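## Task

On the top of the two-door cabinet beside arm1, build a three-high stack with nothing overhanging the cabinet's edges. Each item must lie on one of its long faces and sit roughly centred on the item beneath it. Bottom to top: the short square timber piece, the long cardboard box, then the wooden block with a single big hole. Every other object must finish resting directly on the top of whatever furniture it sits on now. It fails if any object taken from a top ends up on the floor while no gripper holds it, or if any object goes inside or beneath a piece of furniture, even while held. The stack must stand without robot support at the end. Finally, open the grippers and move the arms away.

## Robot and tools

Setup: three identical i2rt Big YAM arms named arm1, arm2 and arm3. Each has six revolute joints, a two-finger gripper and a wrist camera. Two fixed room cameras, room_a and room_b, watch the scene. The hand can reach roughly 1.0 m out from the joint1 axis. Loose objects may occasionally get a brief shove from outside.

Frame: one shared scene frame with its origin on the floor and +z up. The hand point is midway between the fingertips; the hand's z axis runs along the fingers and the fingers close along its y axis. Arm foot poses are not printed.

execute_actions takes "actions", a list holding one action or none, and optional "cameras" (list from arm1_cam_wrist, arm2_cam_wrist, arm3_cam_wrist, room_a, room_b, all; omitted, null or ["all"] gives every camera, [] gives none). An action is an object keyed by arm name; each arm gets its own "joints" object. Inside it, any subset of joint1_rad..joint6_rad and gripper_m, each an absolute target (not an offset) in that arm's joint space, radians for joints and metres for the gripper. Ranges and done-tolerances: joint1_rad -2.879..2.879 ±0.045 (base yaw, positive counter-clockwise seen from above, 0 faces the way the foot points); joint2_rad 0..3.141 ±0.14 (shoulder, 0 = upper arm back and about level, increasing lifts it up and forward); joint3_rad 0..3.019 ±0.09 (elbow, 0 = folded, increasing opens); joint4_rad -1.692..1.57 ±0.055 (wrist pitch, positive tips fingers up); joint5_rad -1.57..1.57 ±0.03 (sideways wrist swing, positive to the arm's right); joint6_rad -2.094..2.094 ±0.035 (hand roll, positive clockwise viewed from behind); gripper_m 0..0.093 ±0.003 (fingertip gap; about 50-62 N per pad, weaker on some). With joints 1 and 6 at 0 and the hand level pointing forward, the wrist camera sits above the hand viewing the fingertips. All motions in one action start together but finish at different times, and joints move at different speeds, so the hand can sweep a wide path. An action runs at most 15 s. Unknown keys or out-of-range numbers reject the whole call. An empty list just returns state and pictures.

wait: {"seconds": 0..10}; commands nothing and returns state and images.

zoom_image: {"camera", "region": [x0,y0,x1,y1]} in pixels of that camera's latest full image, top-left origin, at most 504x504.

finished_scene: {"scene": n} ends the current scene irreversibly after the last command is held; its result tells whether the goal was met and gives the next task.

Results: joint_positions per arm; joint torques (drive output in joint order, with per-arm offset, scale and noise; nonzero even unloaded, friction can mask or mimic load); images listed in order by the "pictures" line; lines for cameras whose calibration changed. joint_status tells how each commanded motion ended: done, "off_target" (stopped short, maybe still pushing), "contact_stop" or "time_out" (target dropped, holds where it stopped; a timed-out joint may keep pushing toward a target within 0.375, 0.375, 0.113, 0.225, 0.075, 0.3 rad of its position for joints 1-6 and move on if freed), "not_followed" (a self/inter-arm collision check withheld the arm's targets, often with a "cause:" line; gripper targets still run; withheld targets may be retried on later actions), "limit_stop_at_motor_heat". on_its_own lists joints acting without this call's command; "held at" is the held target, not the position. Joints or arms omitted from an action may still push toward old targets. A stop reported in a result cancels later motion calls in the same reply.

Cameras: calibration given as OpenCV K, distortion D, and T_world_to_cam (metres, scene to camera). Room cameras may be off by up to about 2.3 degrees and 9 mm; wrist-camera poses come from joint readings and can be less accurate.

Cautions: the arms don't stop on contact and can push hard; relieve a stalled joint by commanding its current reported position. Tiny target changes may not move a joint; a loaded joint sags. Sustained effort heats motors: MOTOR HOT from 85 °C, and at 100 °C the arm and gripper go limp (OVER-TEMPERATURE FAULT) and it falls. Avoid hard arm-to-arm presses or hits (may end the run); the collision check ignores fingers, gripper housings and wrist cameras and can react late. Avoid drops, slips, slams, knocking things to the floor, and pushing objects into or under furniture. Arms move independently and don't wait for each other. The simulation keeps running while you think, holding the last command. Before finishing, release and retract all arms so the stack stands by itself.

Each tool is called after ">>>" by a JSON object that holds its "fn" and its "kwargs".

## Session

>>> {"fn": "execute_actions", "kwargs": {"actions": []}}

Scene clock: 0.00 s.
Joint torques (N m, as the arm reports them, + toward a larger angle): no reading
Motor temperatures (°C, as the motors report them): arm1=[28 31 30 27 31 31] | arm2=[30 30 28 28 29 30] | arm3=[29 27 27 27 30 31]
arm1.joint_positions: joint1_rad=-0.038 joint2_rad=+0.589 joint3_rad=+1.512 joint4_rad=-1.215 joint5_rad=+0.189 joint6_rad=-0.152 gripper_m=+0.094
arm1.joint_status: not commanded
arm1.hand: x=-0.6929 y=+0.8134 z=+1.4550 quat_wxyz=(-0.584, +0.367, -0.708, -0.155) (m; scene frame)
arm2.joint_positions: joint1_rad=-0.521 joint2_rad=+0.548 joint3_rad=+1.557 joint4_rad=-1.229 joint5_rad=+0.277 joint6_rad=-0.479 gripper_m=+0.095
arm2.joint_status: not commanded
arm2.hand: x=+0.3402 y=+0.0022 z=+1.5215 quat_wxyz=(-0.588, +0.161, -0.763, +0.214) (m; scene frame)
arm3.joint_positions: joint1_rad=+0.453 joint2_rad=+0.456 joint3_rad=+1.574 joint4_rad=-1.240 joint5_rad=-0.059 joint6_rad=+0.149 gripper_m=+0.094
arm3.joint_status: not commanded
arm3.hand: x=+0.7232 y=-0.5694 z=+1.4583 quat_wxyz=(-0.527, +0.356, -0.658, -0.403) (m; scene frame)
pictures: arm1_cam_wrist, arm2_cam_wrist, arm3_cam_wrist, room_a, room_b
Images, in order (width x height): arm1_cam_wrist 504x504, arm2_cam_wrist 504x504, arm3_cam_wrist 504x504, room_a 672x504, room_b 672x504.

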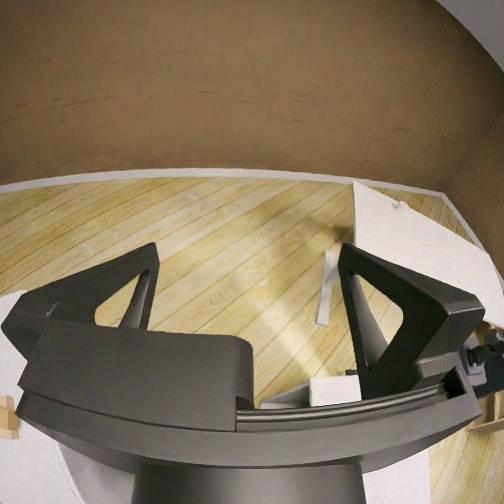

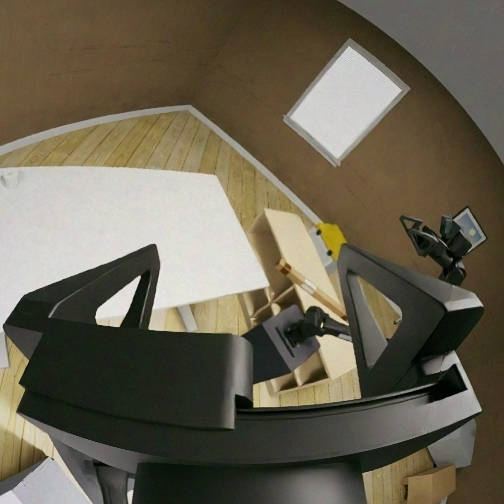

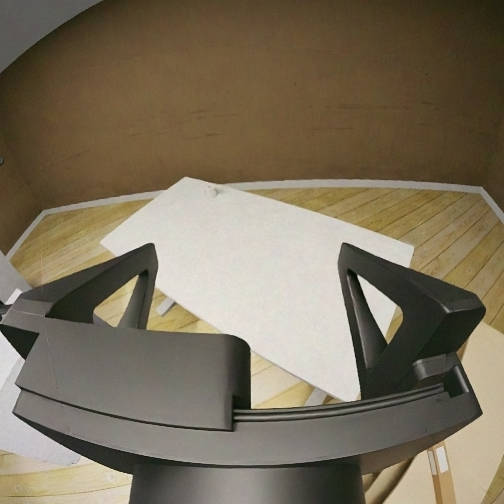

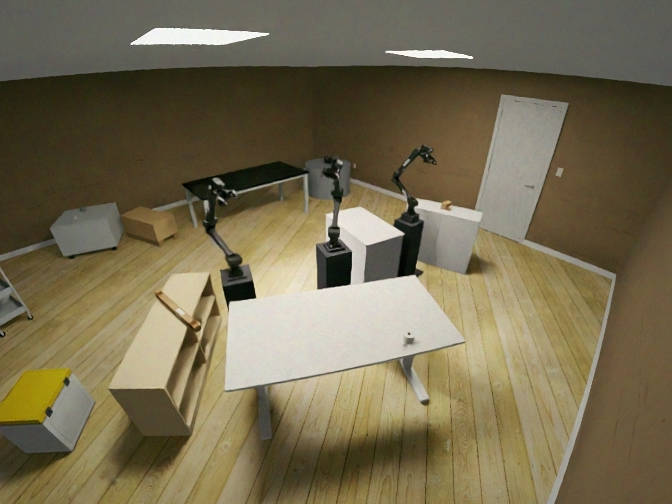

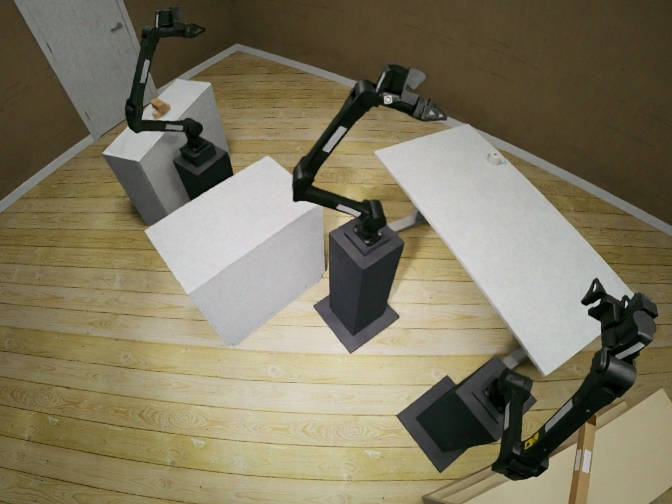

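>>> {"fn": "zoom_image", "kwargs": {"camera": "room_b", "region": [80, 40, 280, 240]}}

>>> {"fn": "zoom_image", "kwargs": {"camera": "room_a", "region": [300, 140, 520, 300]}}

>>> {"fn": "zoom_image", "kwargs": {"camera": "room_a", "region": [100, 240, 300, 440]}}

Region (80, 40, 280, 240) of room_b's 672x504 image, scaled by 2.520, with more detail than that image has.

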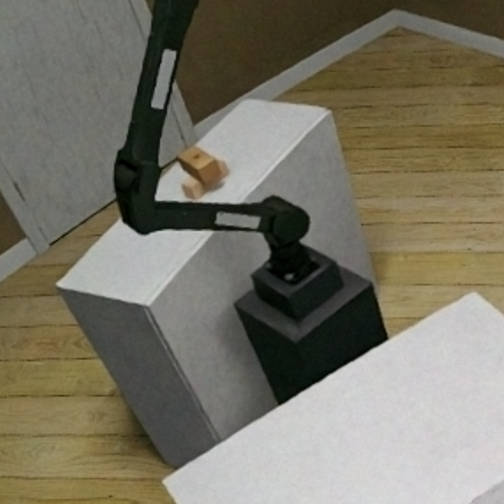

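Region (300, 140, 520, 300) of room_a's 672x504 image, scaled by 2.291, with more detail than that image has; it fills the top 367 rows of this view, and the rest is white.

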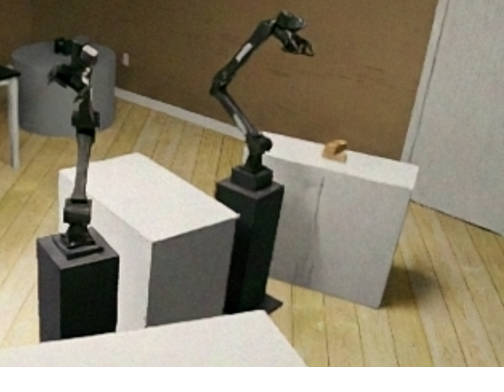

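Region (100, 240, 300, 440) of room_a's 672x504 image, scaled by 2.520, with more detail than that image has.

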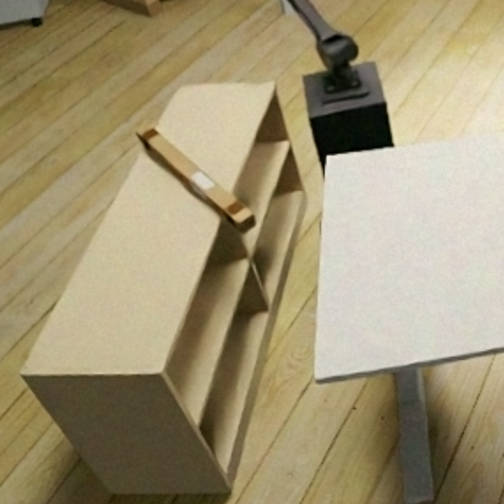

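>>> {"fn": "execute_actions", "kwargs": {"actions": [{"arm1": {"joints": {"joint1_rad": 1.36, "joint2_rad": 1.2, "joint3_rad": 1.2, "joint4_rad": -1.2, "joint5_rad": 0, "joint6_rad": 0}}, "arm2": {"joints": {"joint1_rad": -0.9, "joint2_rad": 1.0, "joint3_rad": 1.3, "joint4_rad": -1.2, "joint5_rad": 0, "joint6_rad": 0}}, "arm3": {"joints": {"joint1_rad": -1.3, "joint2_rad": 1.2, "joint3_rad": 1.2, "joint4_rad": -1.2, "joint5_rad": 0, "joint6_rad": 0}}}]}}

Scene clock: 68.53 s.
Joint torques (N m, as the arm reports them, + toward a larger angle): arm1=[  0.51 -11.18  12.58   0.84  -0.03   0.14] | arm2=[ 0.35 -4.81 10.58  2.03 -0.25  0.14] | arm3=[ 0.32 -9.78 10.89  0.93 -0.01 -0.22]
Motor temperatures (°C, as the motors report them): arm1=[28 31 34 28 31 31] | arm2=[30 30 31 28 29 30] | arm3=[29 27 30 27 30 31]
arm1.joint_positions: joint1_rad=+1.360 joint2_rad=+1.202 joint3_rad=+1.173 joint4_rad=-1.203 joint5_rad=-0.001 joint6_rad=-0.014 gripper_m=+0.094
arm1.joint_status: all done
arm1.hand: x=-1.1214 y=+0.9631 z=+1.0813 quat_wxyz=(-0.070, +0.911, -0.379, -0.147) (m; scene frame)
arm2.joint_positions: joint1_rad=-0.896 joint2_rad=+0.990 joint3_rad=+1.287 joint4_rad=-1.216 joint5_rad=+0.003 joint6_rad=-0.008 gripper_m=+0.095
arm2.joint_status: all done
arm2.hand: x=+0.5364 y=-0.0680 z=+1.2650 quat_wxyz=(-0.314, -0.103, -0.943, +0.047) (m; scene frame)
arm3.joint_positions: joint1_rad=-1.303 joint2_rad=+1.212 joint3_rad=+1.177 joint4_rad=-1.205 joint5_rad=+0.000 joint6_rad=+0.016 gripper_m=+0.094
arm3.joint_status: all done
arm3.hand: x=+1.0000 y=-0.9385 z=+1.0493 quat_wxyz=(-0.156, -0.330, -0.929, +0.052) (m; scene frame)
pictures: arm1_cam_wrist, arm2_cam_wrist, arm3_cam_wrist, room_a, room_b
camera_calibration (this result's frames):
arm1_cam_wrist: T_world_to_cam=[[0.700133, 0.713329, 0.0312496, 0.0609833], [0.676826, -0.676973, 0.289161, 1.10498], [0.227422, -0.181301, -0.95677, 1.58705], [0, 0, 0, 1]] pos_world=[-1.15151, 0.992275, 1.19702]
arm2_cam_wrist: T_world_to_cam=[[-0.213974, -0.976573, 0.0227896, 0.0218761], [-0.976479, 0.213204, -0.032138, 0.587734], [0.0265263, -0.0291303, -0.999224, 1.37284], [0, 0, 0, 1]] pos_world=[0.542175, -0.0639522, 1.39016]
arm3_cam_wrist: T_world_to_cam=[[-0.625305, -0.78038, -0.00108013, -0.105366], [-0.746289, 0.597583, 0.293166, 1.00078], [-0.228135, 0.184124, -0.956061, 1.53033], [0, 0, 0, 1]] pos_world=[1.03011, -0.962046, 1.16958]
Images, in order (width x height): arm1_cam_wrist 504x504, arm2_cam_wrist 504x504, arm3_cam_wrist 504x504, room_a 672x504, room_b 672x504.

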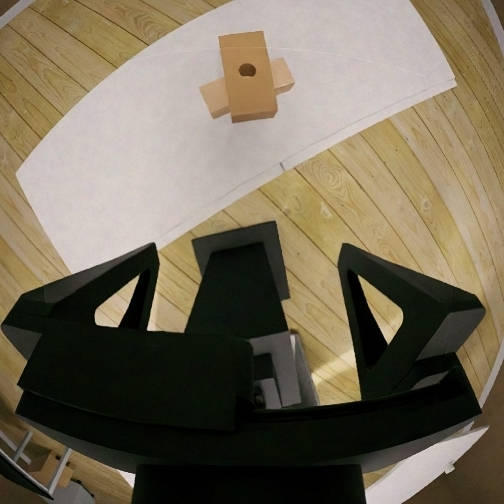

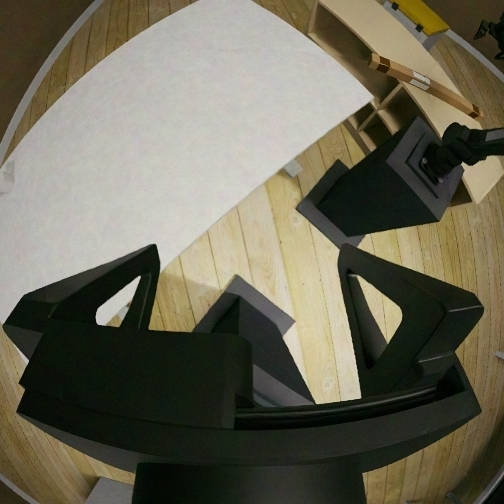

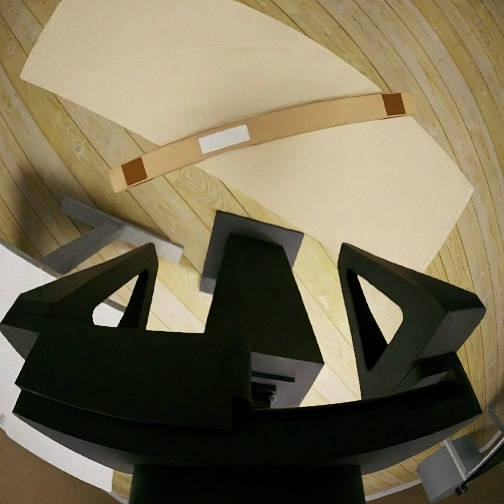

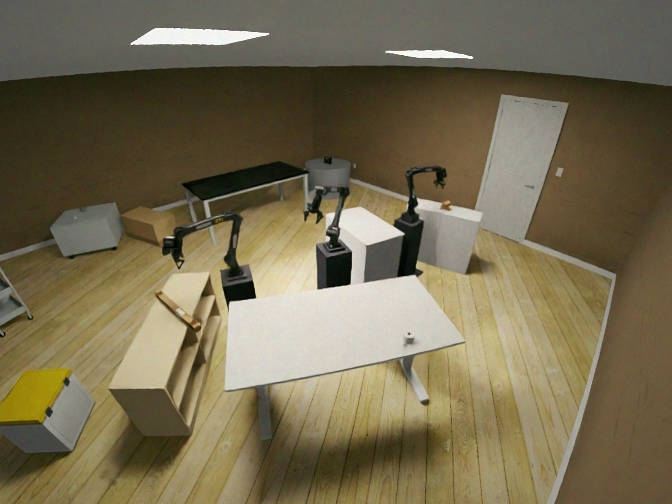

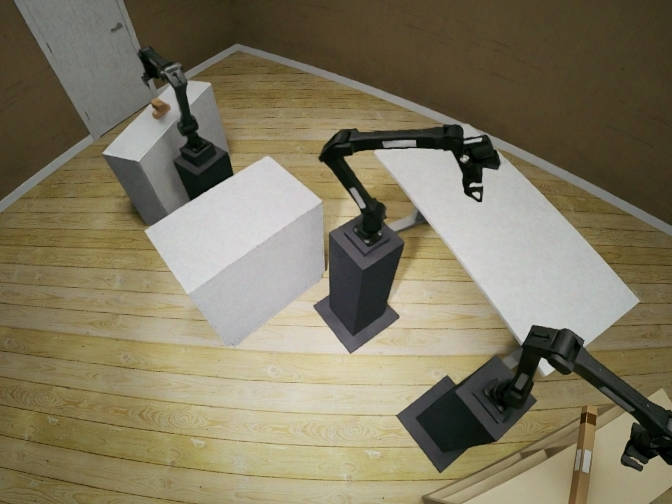

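>>> {"fn": "execute_actions", "kwargs": {"actions": [{"arm1": {"joints": {"joint4_rad": -0.4}}, "arm2": {"joints": {"joint2_rad": 1.6}}, "arm3": {"joints": {"joint3_rad": 1.75}}}], "cameras": ["arm1_cam_wrist", "arm3_cam_wrist"]}}

Scene clock: 108.40 s.
Joint torques (N m, as the arm reports them, + toward a larger angle): arm1=[  0.27 -12.08  13.34   2.3   -0.03   0.13] | arm2=[  0.05 -14.46   9.52   1.09  -0.24   0.14] | arm3=[ 0.24 -6.78 11.09  1.94  0.01 -0.21]
Motor temperatures (°C, as the motors report them): arm1=[28 32 37 28 31 32] | arm2=[30 30 33 28 29 30] | arm3=[29 28 33 27 30 31]
arm1.joint_positions: joint1_rad=+1.360 joint2_rad=+1.202 joint3_rad=+1.173 joint4_rad=-0.417 joint5_rad=-0.001 joint6_rad=-0.014 gripper_m=+0.094
arm1.joint_status: all done
arm1.hand: x=-1.2206 y=+1.0643 z=+1.2056 quat_wxyz=(-0.215, +0.784, -0.324, -0.483) (m; scene frame)
arm2.joint_positions: joint1_rad=-0.896 joint2_rad=+1.607 joint3_rad=+1.287 joint4_rad=-1.214 joint5_rad=+0.003 joint6_rad=-0.008 gripper_m=+0.095
arm2.joint_status: all done
arm2.hand: x=+0.6216 y=-0.0921 z=+1.0044 quat_wxyz=(-0.014, -0.110, -0.994, +0.011) (m; scene frame)
arm3.joint_positions: joint1_rad=-1.303 joint2_rad=+1.188 joint3_rad=+1.719 joint4_rad=-1.205 joint5_rad=+0.000 joint6_rad=+0.016 gripper_m=+0.094
arm3.joint_status: all done
arm3.hand: x=+1.0402 y=-0.9704 z=+1.3328 quat_wxyz=(-0.410, -0.302, -0.849, +0.138) (m; scene frame)
pictures: arm1_cam_wrist, arm3_cam_wrist
camera_calibration (this result's frames):
arm1_cam_wrist: T_world_to_cam=[[0.715265, 0.697281, 0.0468443, 0.071173], [0.630639, -0.615113, -0.473214, 2.00155], [-0.301149, 0.368015, -0.879701, 0.424163], [0, 0, 0, 1]] pos_world=[-1.18543, 1.02545, 1.31696]
arm3_cam_wrist: T_world_to_cam=[[-0.623979, -0.781421, -0.00564508, -0.101048], [-0.752728, 0.602977, -0.264234, 1.72153], [0.209882, -0.160627, -0.964442, 1.03742], [0, 0, 0, 1]] pos_world=[1.01505, -0.950363, 1.45485]
Images, in order (width x height): arm1_cam_wrist 504x504, arm3_cam_wrist 504x504.

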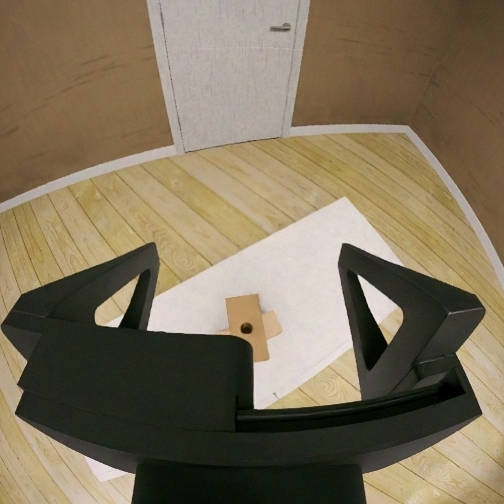

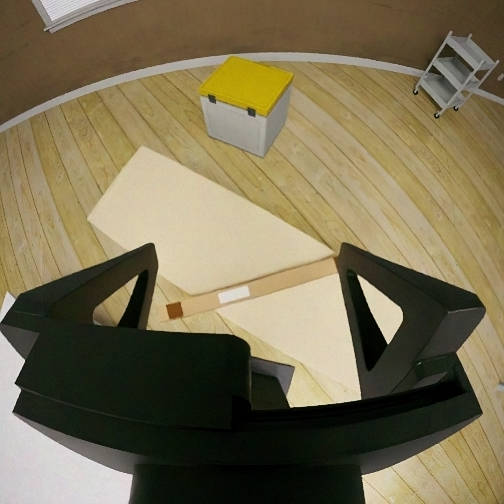

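>>> {"fn": "execute_actions", "kwargs": {"actions": [{"arm1": {"joints": {"joint1_rad": 1.35, "joint2_rad": 1.94, "joint3_rad": 1.77, "joint4_rad": -1.37, "joint5_rad": 0, "joint6_rad": -0.16}}, "arm3": {"joints": {"joint1_rad": -1.377, "joint2_rad": 2.018, "joint3_rad": 1.40, "joint4_rad": -0.921, "joint5_rad": 0, "joint6_rad": 1.22}}}], "cameras": ["arm1_cam_wrist", "arm2_cam_wrist", "arm3_cam_wrist"]}}

Scene clock: 167.97 s.
Joint torques (N m, as the arm reports them, + toward a larger angle): arm1=[ -0.72 -23.03  12.65  -0.22  -0.04  -0.14] | arm2=[ -0.48 -15.07   9.54   0.94  -0.27   0.11] | arm3=[  0.43 -19.35   8.58   0.33   0.09   0.05]
Motor temperatures (°C, as the motors report them): arm1=[28 32 40 28 31 32] | arm2=[30 31 34 28 29 30] | arm3=[29 28 34 27 30 31]
arm1.joint_positions: joint1_rad=+1.360 joint2_rad=+1.947 joint3_rad=+1.730 joint4_rad=-1.362 joint5_rad=-0.001 joint6_rad=-0.146 gripper_m=+0.094
arm1.joint_status: all done
arm1.hand: x=-1.2459 y=+1.0954 z=+0.9439 quat_wxyz=(-0.001, +0.946, -0.324, +0.011) (m; scene frame)
arm2.joint_positions: joint1_rad=-0.896 joint2_rad=+1.607 joint3_rad=+1.287 joint4_rad=-1.214 joint5_rad=+0.003 joint6_rad=-0.008 gripper_m=+0.095
arm2.joint_status: not commanded
arm2.hand: x=+0.6216 y=-0.0921 z=+1.0044 quat_wxyz=(-0.014, -0.110, -0.994, +0.011) (m; scene frame)
arm3.joint_positions: joint1_rad=-1.379 joint2_rad=+2.022 joint3_rad=+1.375 joint4_rad=-0.931 joint5_rad=+0.000 joint6_rad=+1.203 gripper_m=+0.094
arm3.joint_status: all done
arm3.hand: x=+1.0805 y=-1.0552 z=+0.7518 quat_wxyz=(+0.003, -0.827, -0.563, +0.001) (m; scene frame)
pictures: arm1_cam_wrist, arm2_cam_wrist, arm3_cam_wrist
camera_calibration (this result's frames):
arm1_cam_wrist: T_world_to_cam=[[0.596687, 0.802286, 0.017352, -0.155068], [0.636745, -0.486507, 0.59822, 0.768243], [0.488386, -0.345902, -0.801144, 1.86649], [0, 0, 0, 1]] pos_world=[-1.30821, 1.14379, 1.03844]
arm2_cam_wrist: T_world_to_cam=[[-0.212614, -0.977042, 0.0135427, 0.030843], [-0.814071, 0.184782, 0.550585, -0.0211642], [-0.540447, 0.106037, -0.834669, 1.30914], [0, 0, 0, 1]] pos_world=[0.696847, -0.104772, 1.10393]
arm3_cam_wrist: T_world_to_cam=[[-0.933192, 0.359276, 0.00857115, 1.38165], [0.294908, 0.751934, 0.589597, 0.0327935], [0.205383, 0.552735, -0.807652, 1.09482], [0, 0, 0, 1]] pos_world=[1.05482, -1.1262, 0.853053]
Images, in order (width x height): arm1_cam_wrist 504x504, arm2_cam_wrist 504x504, arm3_cam_wrist 504x504.

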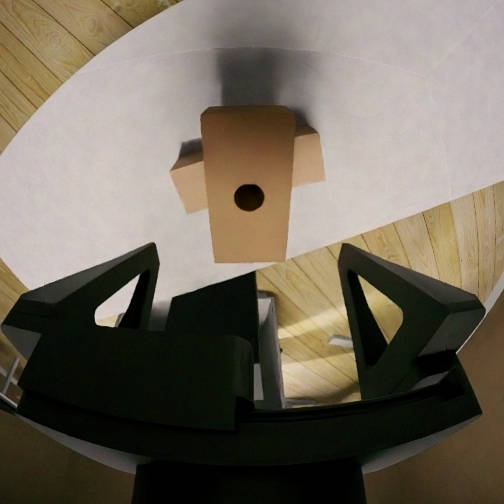

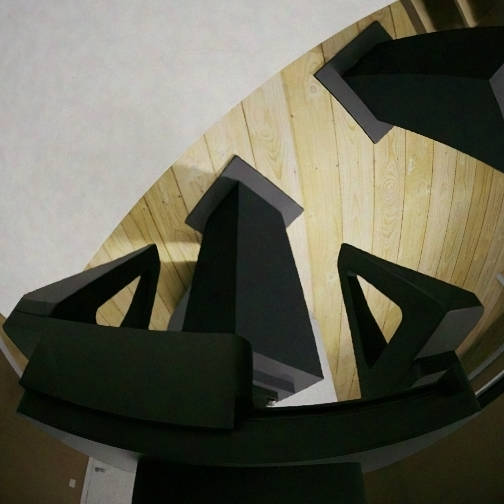

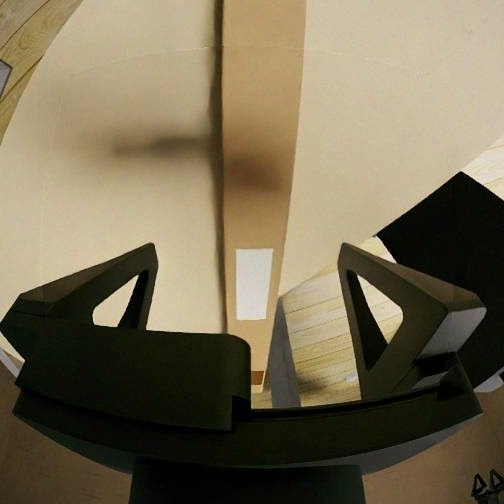

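>>> {"fn": "execute_actions", "kwargs": {"actions": [{"arm1": {"joints": {"joint2_rad": 2.03, "joint3_rad": 1.63, "joint4_rad": -1.135}}, "arm2": {"joints": {"joint1_rad": -1.11, "joint2_rad": 1.985, "joint3_rad": 1.70, "joint4_rad": -0.58}}, "arm3": {"joints": {"joint2_rad": 2.108, "joint3_rad": 1.35, "joint4_rad": -0.778}}}], "cameras": ["arm1_cam_wrist", "arm2_cam_wrist", "arm3_cam_wrist"]}}

Scene clock: 214.03 s.
Joint torques (N m, as the arm reports them, + toward a larger angle): arm1=[ -0.71 -24.49   9.76   0.47  -0.04  -0.14] | arm2=[  0.2  -20.65  13.29   2.27  -0.15   0.12] | arm3=[  0.72 -19.26   6.18   0.77   0.05   0.06]
Motor temperatures (°C, as the motors report them): arm1=[28 34 40 28 31 32] | arm2=[30 32 35 28 29 30] | arm3=[29 30 33 27 30 31]
arm1.joint_positions: joint1_rad=+1.360 joint2_rad=+2.047 joint3_rad=+1.615 joint4_rad=-1.144 joint5_rad=-0.001 joint6_rad=-0.146 gripper_m=+0.094
arm1.joint_status: all done
arm1.hand: x=-1.2487 y=+1.1001 z=+0.8442 quat_wxyz=(-0.001, +0.946, -0.324, +0.010) (m; scene frame)
arm2.joint_positions: joint1_rad=-1.116 joint2_rad=+1.984 joint3_rad=+1.645 joint4_rad=-0.601 joint5_rad=+0.000 joint6_rad=-0.007 gripper_m=+0.095
arm2.joint_status: all done
arm2.hand: x=+0.8269 y=-0.3055 z=+0.9895 quat_wxyz=(-0.300, -0.206, -0.928, +0.078) (m; scene frame)
arm3.joint_positions: joint1_rad=-1.379 joint2_rad=+2.103 joint3_rad=+1.346 joint4_rad=-0.790 joint5_rad=+0.000 joint6_rad=+1.204 gripper_m=+0.094
arm3.joint_status: all done
arm3.hand: x=+1.0839 y=-1.0583 z=+0.7005 quat_wxyz=(-0.011, -0.827, -0.562, -0.003) (m; scene frame)
pictures: arm1_cam_wrist, arm2_cam_wrist, arm3_cam_wrist
camera_calibration (this result's frames):
arm1_cam_wrist: T_world_to_cam=[[0.596694, 0.80227, 0.0178574, -0.155843], [0.638025, -0.487797, 0.595801, 0.837006], [0.486704, -0.344117, -0.802934, 1.78702], [0, 0, 0, 1]] pos_world=[-1.31079, 1.14826, 0.93895]
arm2_cam_wrist: T_world_to_cam=[[-0.420497, -0.907068, 0.0202549, 0.0528594], [-0.907279, 0.420256, -0.0151673, 0.902453], [0.0052455, -0.0247546, -0.99968, 1.10229], [0, 0, 0, 1]] pos_world=[0.835221, -0.304028, 1.11456]
arm3_cam_wrist: T_world_to_cam=[[-0.932792, 0.359889, -0.0194694, 1.40625], [0.282508, 0.763638, 0.580556, 0.0965759], [0.223803, 0.536038, -0.813987, 1.02113], [0, 0, 0, 1]] pos_world=[1.05592, -1.12721, 0.802501]
Images, in order (width x height): arm1_cam_wrist 504x504, arm2_cam_wrist 504x504, arm3_cam_wrist 504x504.

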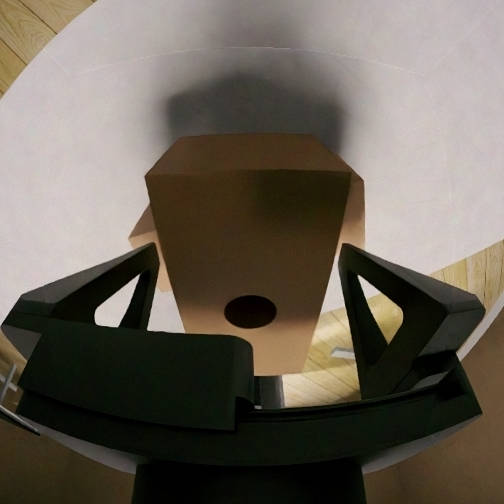

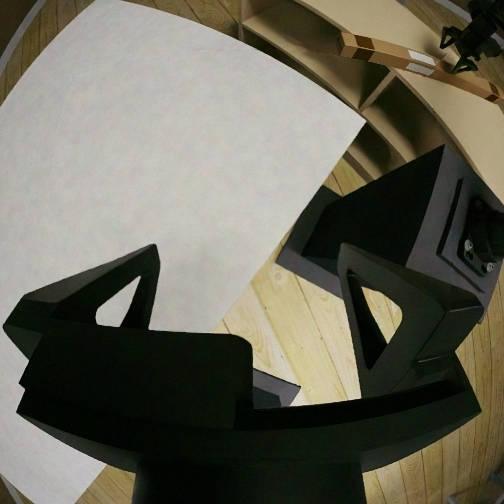

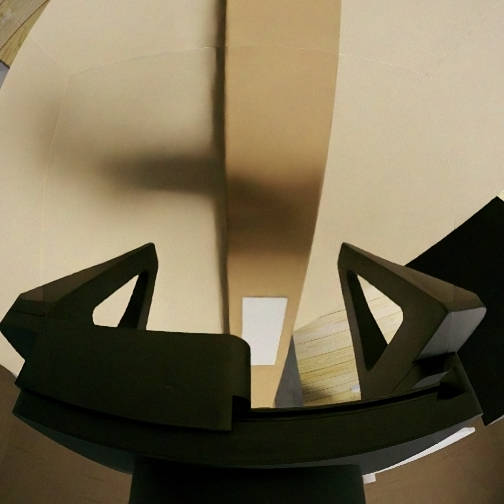

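>>> {"fn": "execute_actions", "kwargs": {"actions": [{"arm1": {"joints": {"gripper_m": 0.03}}, "arm3": {"joints": {"joint2_rad": 2.192, "joint3_rad": 1.375}}}], "cameras": ["arm1_cam_wrist", "arm3_cam_wrist"]}}

Scene clock: 237.40 s.
Joint torques (N m, as the arm reports them, + toward a larger angle): arm1=[ -0.67 -24.75   9.8    0.41  -0.06  -0.13] | arm2=[  0.97 -21.21  13.33   2.33  -0.15   0.1 ] | arm3=[  0.68 -18.97   7.25   0.24   0.13   0.07]
Motor temperatures (°C, as the motors report them): arm1=[28 35 38 28 31 32] | arm2=[30 33 38 28 29 30] | arm3=[29 30 32 27 30 31]
arm1.joint_positions: joint1_rad=+1.360 joint2_rad=+2.047 joint3_rad=+1.615 joint4_rad=-1.143 joint5_rad=-0.001 joint6_rad=-0.147 gripper_m=+0.059
arm1.joint_status: gripper_m off_target (ended at +0.059, target +0.030)
arm1.hand: x=-1.2489 y=+1.1004 z=+0.8442 quat_wxyz=(-0.002, +0.946, -0.323, +0.009) (m; scene frame)
arm2.joint_positions: joint1_rad=-1.116 joint2_rad=+1.984 joint3_rad=+1.645 joint4_rad=-0.601 joint5_rad=+0.000 joint6_rad=-0.007 gripper_m=+0.095
arm2.joint_status: not commanded
arm2.hand: x=+0.8269 y=-0.3055 z=+0.9895 quat_wxyz=(-0.300, -0.206, -0.928, +0.078) (m; scene frame)
arm3.joint_positions: joint1_rad=-1.379 joint2_rad=+2.187 joint3_rad=+1.352 joint4_rad=-0.788 joint5_rad=+0.000 joint6_rad=+1.204 gripper_m=+0.094
arm3.joint_status: all done
arm3.hand: x=+1.0722 y=-1.0475 z=+0.6578 quat_wxyz=(+0.025, -0.827, -0.562, +0.006) (m; scene frame)
pictures: arm1_cam_wrist, arm3_cam_wrist
camera_calibration (this result's frames):
arm1_cam_wrist: T_world_to_cam=[[0.59577, 0.802943, 0.0184677, -0.15838], [0.639062, -0.48785, 0.594644, 0.839629], [0.486475, -0.342469, -0.803777, 1.78584], [0, 0, 0, 1]] pos_world=[-1.31098, 1.14838, 0.939058]
arm3_cam_wrist: T_world_to_cam=[[-0.931946, 0.359071, 0.0504374, 1.34276], [0.315223, 0.733567, 0.602091, 0.0356369], [0.179194, 0.577015, -0.796833, 1.0627], [0, 0, 0, 1]] pos_world=[1.04972, -1.12148, 0.757612]
Images, in order (width x height): arm1_cam_wrist 504x504, arm3_cam_wrist 504x504.

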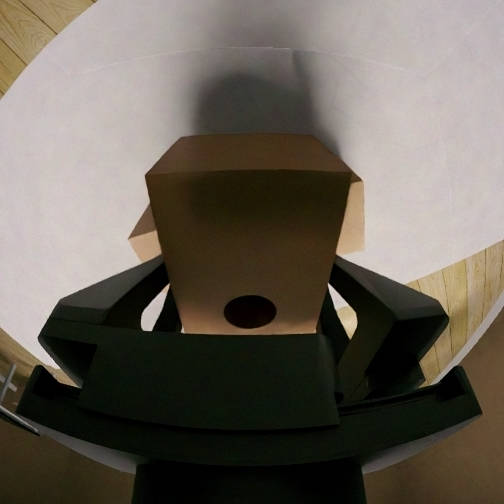

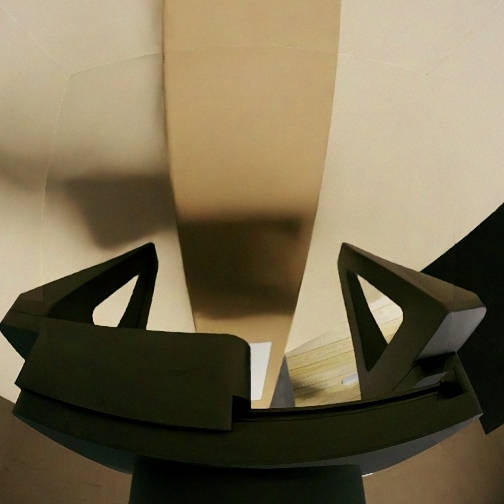

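>>> {"fn": "execute_actions", "kwargs": {"actions": [{"arm1": {"joints": {"joint2_rad": 1.90, "joint4_rad": -1.28}}, "arm3": {"joints": {"gripper_m": 0.02}}, "arm2": {"joints": {"joint1_rad": -0.6, "joint2_rad": 1.3, "joint3_rad": 1.2, "joint4_rad": -1.3}}}], "cameras": ["arm1_cam_wrist", "arm3_cam_wrist"]}}

Scene clock: 266.93 s.
Joint torques (N m, as the arm reports them, + toward a larger angle): arm1=[ -0.69 -22.41  10.91  -0.21  -0.05  -0.13] | arm2=[-0.45 -8.32  8.11  0.19 -0.03  0.09] | arm3=[  0.29 -19.29   7.05   0.36   0.04   0.05]
Motor temperatures (°C, as the motors report them): arm1=[28 35 38 28 31 32] | arm2=[30 34 39 28 29 30] | arm3=[29 30 32 27 30 31]
arm1.joint_positions: joint1_rad=+1.360 joint2_rad=+1.908 joint3_rad=+1.609 joint4_rad=-1.273 joint5_rad=-0.001 joint6_rad=-0.147 gripper_m=+0.059
arm1.joint_status: all done
arm1.hand: x=-1.2323 y=+1.0817 z=+0.9213 quat_wxyz=(-0.002, +0.946, -0.323, +0.008) (m; scene frame)
arm2.joint_positions: joint1_rad=-0.593 joint2_rad=+1.285 joint3_rad=+1.215 joint4_rad=-1.284 joint5_rad=-0.003 joint6_rad=-0.006 gripper_m=+0.095
arm2.joint_status: all done
arm2.hand: x=+0.5733 y=+0.0490 z=+1.1084 quat_wxyz=(-0.104, +0.040, -0.994, +0.002) (m; scene frame)
arm3.joint_positions: joint1_rad=-1.379 joint2_rad=+2.187 joint3_rad=+1.352 joint4_rad=-0.787 joint5_rad=+0.001 joint6_rad=+1.205 gripper_m=+0.050
arm3.joint_status: gripper_m off_target (ended at +0.050, target +0.020)
arm3.hand: x=+1.0722 y=-1.0476 z=+0.6578 quat_wxyz=(+0.025, -0.827, -0.562, +0.006) (m; scene frame)
pictures: arm1_cam_wrist, arm3_cam_wrist
camera_calibration (this result's frames):
arm1_cam_wrist: T_world_to_cam=[[0.595778, 0.802927, 0.0189129, -0.155062], [0.640176, -0.488972, 0.592521, 0.778527], [0.484999, -0.340903, -0.805333, 1.83124], [0, 0, 0, 1]] pos_world=[-1.29416, 1.12946, 1.0164]
arm3_cam_wrist: T_world_to_cam=[[-0.931542, 0.360147, 0.0502439, 1.34365], [0.316057, 0.733563, 0.601658, 0.0350997], [0.179828, 0.57635, -0.797172, 1.0616], [0, 0, 0, 1]] pos_world=[1.04966, -1.12151, 0.75765]
Images, in order (width x height): arm1_cam_wrist 504x504, arm3_cam_wrist 504x504.

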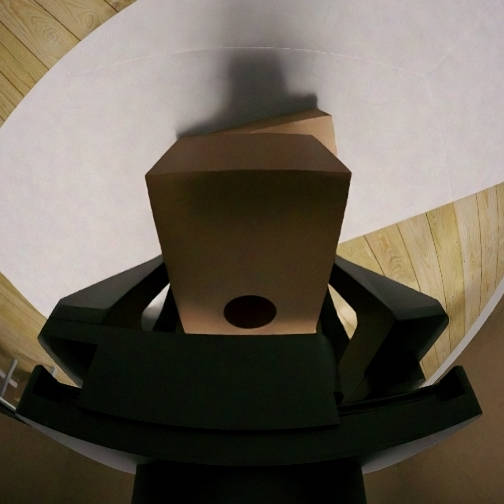

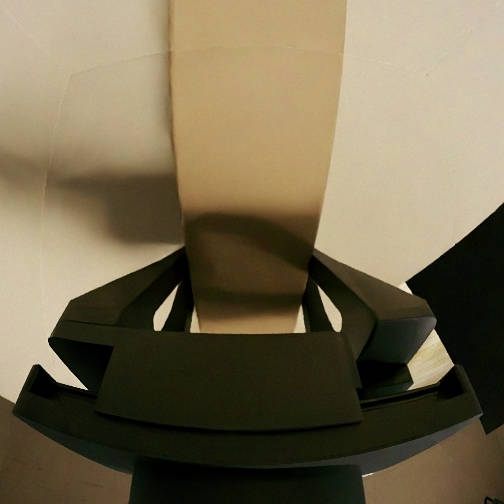

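>>> {"fn": "execute_actions", "kwargs": {"actions": [{"arm1": {"joints": {"joint1_rad": 2.075, "joint2_rad": 1.775, "joint3_rad": 1.30, "joint4_rad": -1.07, "joint6_rad": 0.149}}, "arm3": {"joints": {"joint2_rad": 1.81, "joint3_rad": 1.53, "joint4_rad": -1.25}}, "arm2": {"joints": {"joint1_rad": -0.75, "joint2_rad": 0.9, "joint3_rad": 0.9, "joint4_rad": -1.5, "joint6_rad": 0.56}}}], "cameras": ["arm1_cam_wrist", "arm3_cam_wrist", "room_a"]}}

Scene clock: 293.80 s.
Joint torques (N m, as the arm reports them, + toward a larger angle): arm1=[  0.18 -20.73   8.96   0.18  -0.02   0.13] | arm2=[ 0.78 -2.51  7.79  0.1  -0.05  0.14] | arm3=[  0.84 -17.28   8.62  -0.5    0.08   0.03]
Motor temperatures (°C, as the motors report them): arm1=[28 35 38 28 31 32] | arm2=[30 32 35 28 29 30] | arm3=[29 31 33 27 30 31]
arm1.joint_positions: joint1_rad=+2.079 joint2_rad=+1.797 joint3_rad=+1.289 joint4_rad=-1.074 joint5_rad=-0.002 joint6_rad=+0.135 gripper_m=+0.059
arm1.joint_status: all done
arm1.hand: x=-1.3345 y=+0.7100 z=+0.8648 quat_wxyz=(-0.001, +0.994, -0.111, +0.014) (m; scene frame)
arm2.joint_positions: joint1_rad=-0.754 joint2_rad=+0.890 joint3_rad=+0.918 joint4_rad=-1.488 joint5_rad=-0.001 joint6_rad=+0.552 gripper_m=+0.095
arm2.joint_status: all done
arm2.hand: x=+0.4044 y=-0.0033 z=+1.0984 quat_wxyz=(-0.052, -0.313, -0.948, -0.005) (m; scene frame)
arm3.joint_positions: joint1_rad=-1.379 joint2_rad=+1.807 joint3_rad=+1.524 joint4_rad=-1.239 joint5_rad=+0.001 joint6_rad=+1.205 gripper_m=+0.050
arm3.joint_status: all done
arm3.hand: x=+1.0836 y=-1.0582 z=+0.9168 quat_wxyz=(-0.024, -0.827, -0.562, -0.006) (m; scene frame)
pictures: arm1_cam_wrist, arm3_cam_wrist, room_a
camera_calibration (this result's frames):
arm1_cam_wrist: T_world_to_cam=[[0.200846, 0.979531, 0.0133978, -0.442345], [0.779103, -0.16801, 0.603963, 0.643375], [0.593852, -0.110865, -0.7969, 1.68328], [0, 0, 0, 1]] pos_world=[-1.41203, 0.728001, 0.958754]
arm3_cam_wrist: T_world_to_cam=[[-0.931777, 0.360418, -0.0434754, 1.43158], [0.27253, 0.773574, 0.572111, 0.0000844531], [0.23983, 0.521232, -0.819023, 1.16881], [0, 0, 0, 1]] pos_world=[1.05357, -1.12525, 1.01947]
Images, in order (width x height): arm1_cam_wrist 504x504, arm3_cam_wrist 504x504, room_a 672x504.

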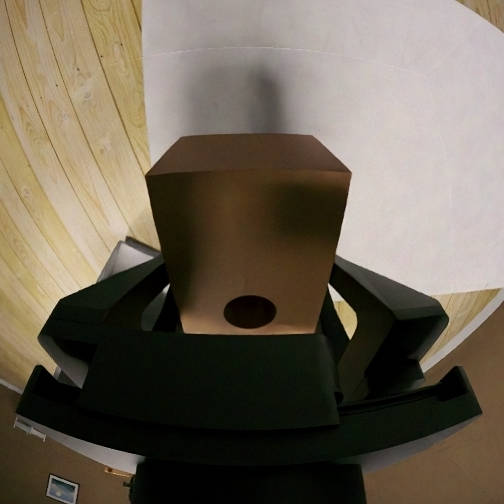

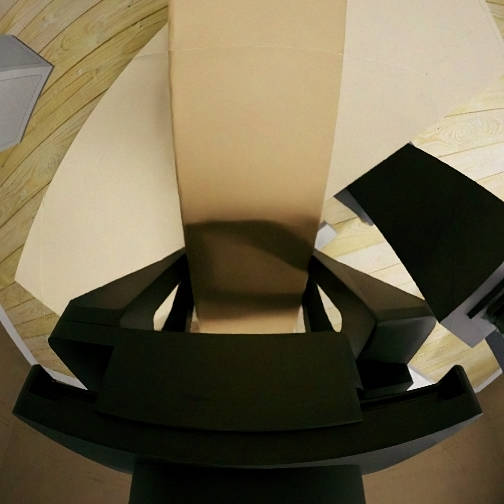

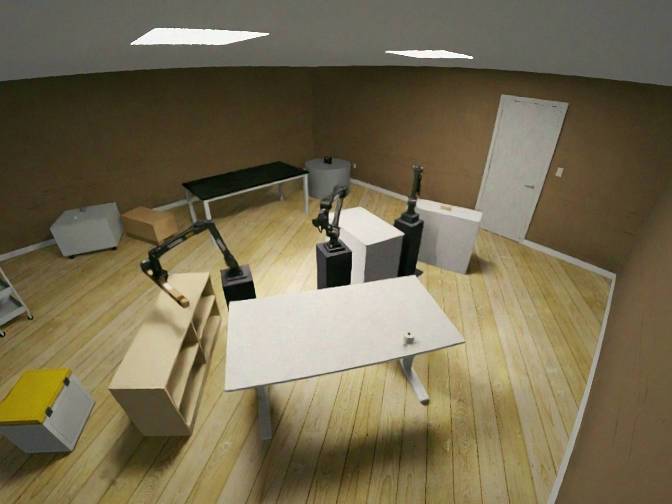

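>>> {"fn": "execute_actions", "kwargs": {"actions": [{"arm1": {"joints": {"joint2_rad": 1.865, "joint3_rad": 1.235, "joint4_rad": -0.905}}, "arm3": {"joints": {"joint1_rad": 0.764, "joint2_rad": 1.95, "joint3_rad": 2.02, "joint4_rad": -1.6, "joint6_rad": 2.05}}}], "cameras": ["arm1_cam_wrist", "arm3_cam_wrist", "room_b"]}}

Scene clock: 309.93 s.
Joint torques (N m, as the arm reports them, + toward a larger angle): arm1=[  0.07 -21.49   8.6    0.39  -0.01   0.12] | arm2=[ 0.17 -2.51  7.76  0.06 -0.06  0.12] | arm3=[  0.33 -22.25  10.05  -0.5    0.08   0.06]
Motor temperatures (°C, as the motors report them): arm1=[28 35 38 28 31 32] | arm2=[30 32 35 28 29 30] | arm3=[29 31 33 27 30 31]
arm1.joint_positions: joint1_rad=+2.079 joint2_rad=+1.891 joint3_rad=+1.220 joint4_rad=-0.913 joint5_rad=-0.002 joint6_rad=+0.136 gripper_m=+0.059
arm1.joint_status: all done
arm1.hand: x=-1.3312 y=+0.7099 z=+0.7976 quat_wxyz=(-0.001, +0.994, -0.111, +0.015) (m; scene frame)
arm2.joint_positions: joint1_rad=-0.754 joint2_rad=+0.890 joint3_rad=+0.918 joint4_rad=-1.488 joint5_rad=-0.001 joint6_rad=+0.552 gripper_m=+0.095
arm2.joint_status: not commanded
arm2.hand: x=+0.4044 y=-0.0033 z=+1.0984 quat_wxyz=(-0.052, -0.313, -0.948, -0.005) (m; scene frame)
arm3.joint_positions: joint1_rad=+0.767 joint2_rad=+1.966 joint3_rad=+1.998 joint4_rad=-1.588 joint5_rad=-0.001 joint6_rad=+2.034 gripper_m=+0.050
arm3.joint_status: all done
arm3.hand: x=+0.7784 y=-0.0752 z=+1.0071 quat_wxyz=(+0.002, -0.310, -0.951, -0.008) (m; scene frame)
pictures: arm1_cam_wrist, arm3_cam_wrist, room_b
camera_calibration (this result's frames):
arm1_cam_wrist: T_world_to_cam=[[0.201207, 0.979455, 0.0135401, -0.441571], [0.778349, -0.168256, 0.604867, 0.679758], [0.594718, -0.111164, -0.796212, 1.62851], [0, 0, 0, 1]] pos_world=[-1.40875, 0.727904, 0.891456]
arm3_cam_wrist: T_world_to_cam=[[-0.583455, -0.812066, -0.0113717, 0.405151], [-0.657642, 0.464196, 0.59332, -0.0494854], [-0.476537, 0.353654, -0.804886, 1.3344], [0, 0, 0, 1]] pos_world=[0.839732, -0.119935, 1.108]
Images, in order (width x height): arm1_cam_wrist 504x504, arm3_cam_wrist 504x504, room_b 672x504.

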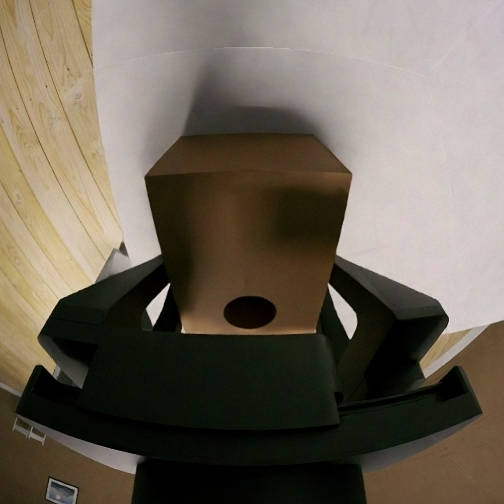

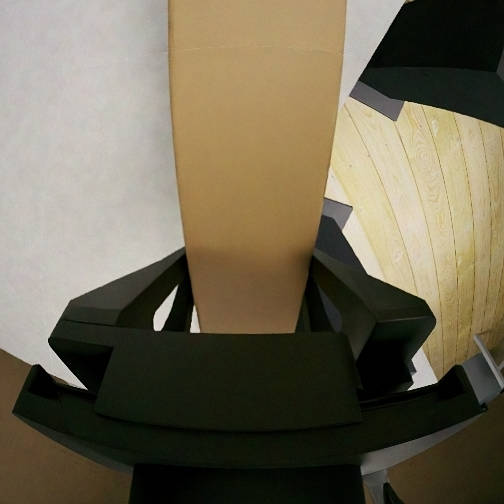

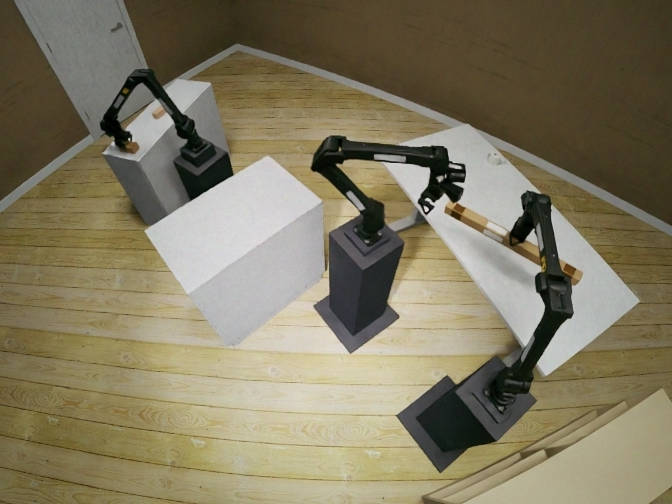

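>>> {"fn": "execute_actions", "kwargs": {"actions": [{"arm1": {"joints": {"gripper_m": 0.085}}, "arm3": {"joints": {"joint2_rad": 2.17, "joint3_rad": 1.90, "joint4_rad": -1.27}}}], "cameras": ["arm1_cam_wrist", "arm2_cam_wrist", "arm3_cam_wrist", "room_a"]}}

Scene clock: 318.97 s.
Joint torques (N m, as the arm reports them, + toward a larger angle): arm1=[  0.05 -20.62   8.72   0.4   -0.01   0.12] | arm2=[ 0.58 -2.33  7.87  0.14 -0.08  0.11] | arm3=[  0.05 -24.58   9.61   0.49   0.14   0.07]
Motor temperatures (°C, as the motors report them): arm1=[28 35 38 28 31 32] | arm2=[30 32 35 28 29 30] | arm3=[29 31 34 27 30 31]
arm1.joint_positions: joint1_rad=+2.079 joint2_rad=+1.881 joint3_rad=+1.220 joint4_rad=-0.913 joint5_rad=-0.002 joint6_rad=+0.136 gripper_m=+0.085
arm1.joint_status: all done
arm1.hand: x=-1.3326 y=+0.7100 z=+0.8022 quat_wxyz=(-0.001, +0.994, -0.112, +0.010) (m; scene frame)
arm2.joint_positions: joint1_rad=-0.754 joint2_rad=+0.890 joint3_rad=+0.918 joint4_rad=-1.488 joint5_rad=-0.001 joint6_rad=+0.552 gripper_m=+0.095
arm2.joint_status: not commanded
arm2.hand: x=+0.4044 y=-0.0033 z=+1.0984 quat_wxyz=(-0.052, -0.313, -0.948, -0.005) (m; scene frame)
arm3.joint_positions: joint1_rad=+0.767 joint2_rad=+2.180 joint3_rad=+1.876 joint4_rad=-1.282 joint5_rad=-0.001 joint6_rad=+2.034 gripper_m=+0.050
arm3.joint_status: all done
arm3.hand: x=+0.7849 y=-0.0364 z=+0.8288 quat_wxyz=(-0.001, -0.310, -0.951, +0.007) (m; scene frame)
pictures: arm1_cam_wrist, arm2_cam_wrist, arm3_cam_wrist, room_a
camera_calibration (this result's frames):
arm1_cam_wrist: T_world_to_cam=[[0.201681, 0.979372, 0.0124494, -0.439889], [0.783998, -0.169041, 0.597304, 0.692291], [0.587087, -0.110705, -0.801919, 1.62709], [0, 0, 0, 1]] pos_world=[-1.40928, 0.727967, 0.896761]
arm2_cam_wrist: T_world_to_cam=[[-0.587375, -0.807904, -0.0477633, 0.289625], [-0.716356, 0.491541, 0.495198, -0.243762], [-0.376595, 0.325083, -0.867466, 1.23125], [0, 0, 0, 1]] pos_world=[0.459181, -0.0464497, 1.20261]
arm3_cam_wrist: T_world_to_cam=[[-0.583751, -0.811788, 0.0153546, 0.416574], [-0.654536, 0.481694, 0.582712, 0.0496239], [-0.480435, 0.330108, -0.812534, 1.18876], [0, 0, 0, 1]] pos_world=[0.846777, -0.0781538, 0.930595]
Images, in order (width x height): arm1_cam_wrist 504x504, arm2_cam_wrist 504x504, arm3_cam_wrist 504x504, room_a 672x504.

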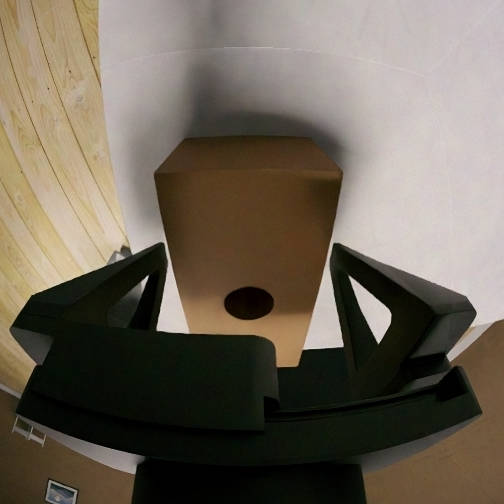

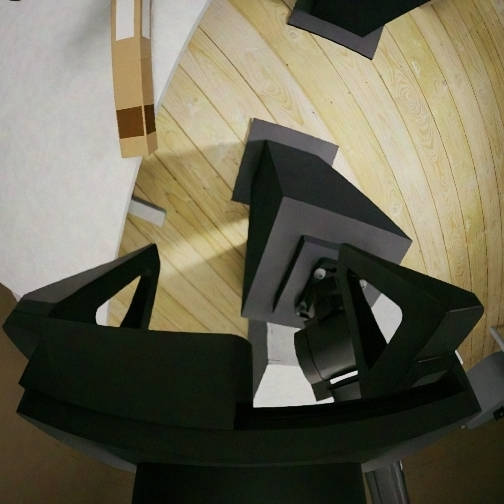

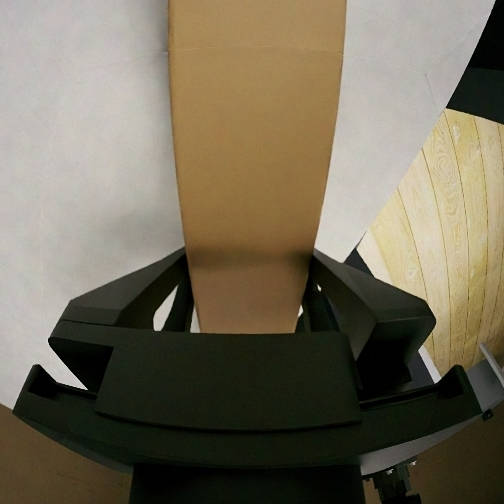

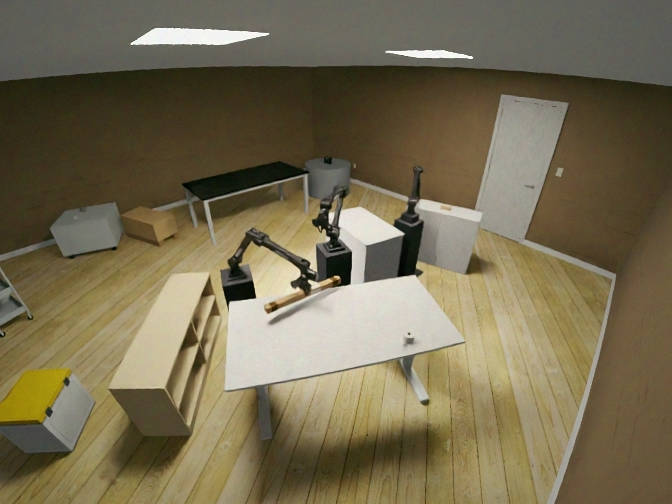

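>>> {"fn": "zoom_image", "kwargs": {"camera": "room_a", "region": [220, 230, 380, 350]}}

>>> {"fn": "zoom_image", "kwargs": {"camera": "arm2_cam_wrist", "region": [60, 0, 260, 200]}}

Region (220, 230, 380, 350) of room_a's 672x504 image, scaled by 3.150, with more detail than that image has; it fills the top 378 rows of this view, and the rest is white.

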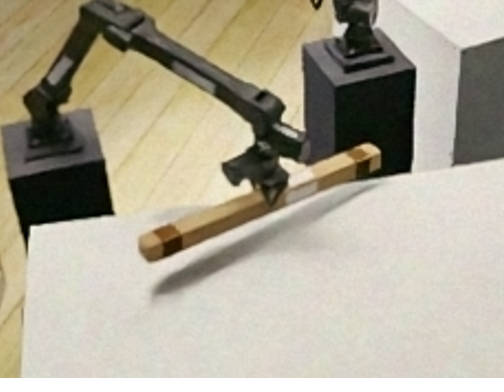

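Region (60, 0, 260, 200) of arm2_cam_wrist's 504x504 image, scaled by 2.520, with more detail than that image has.

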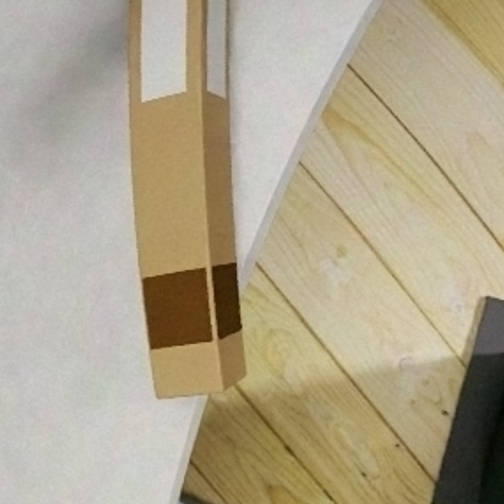

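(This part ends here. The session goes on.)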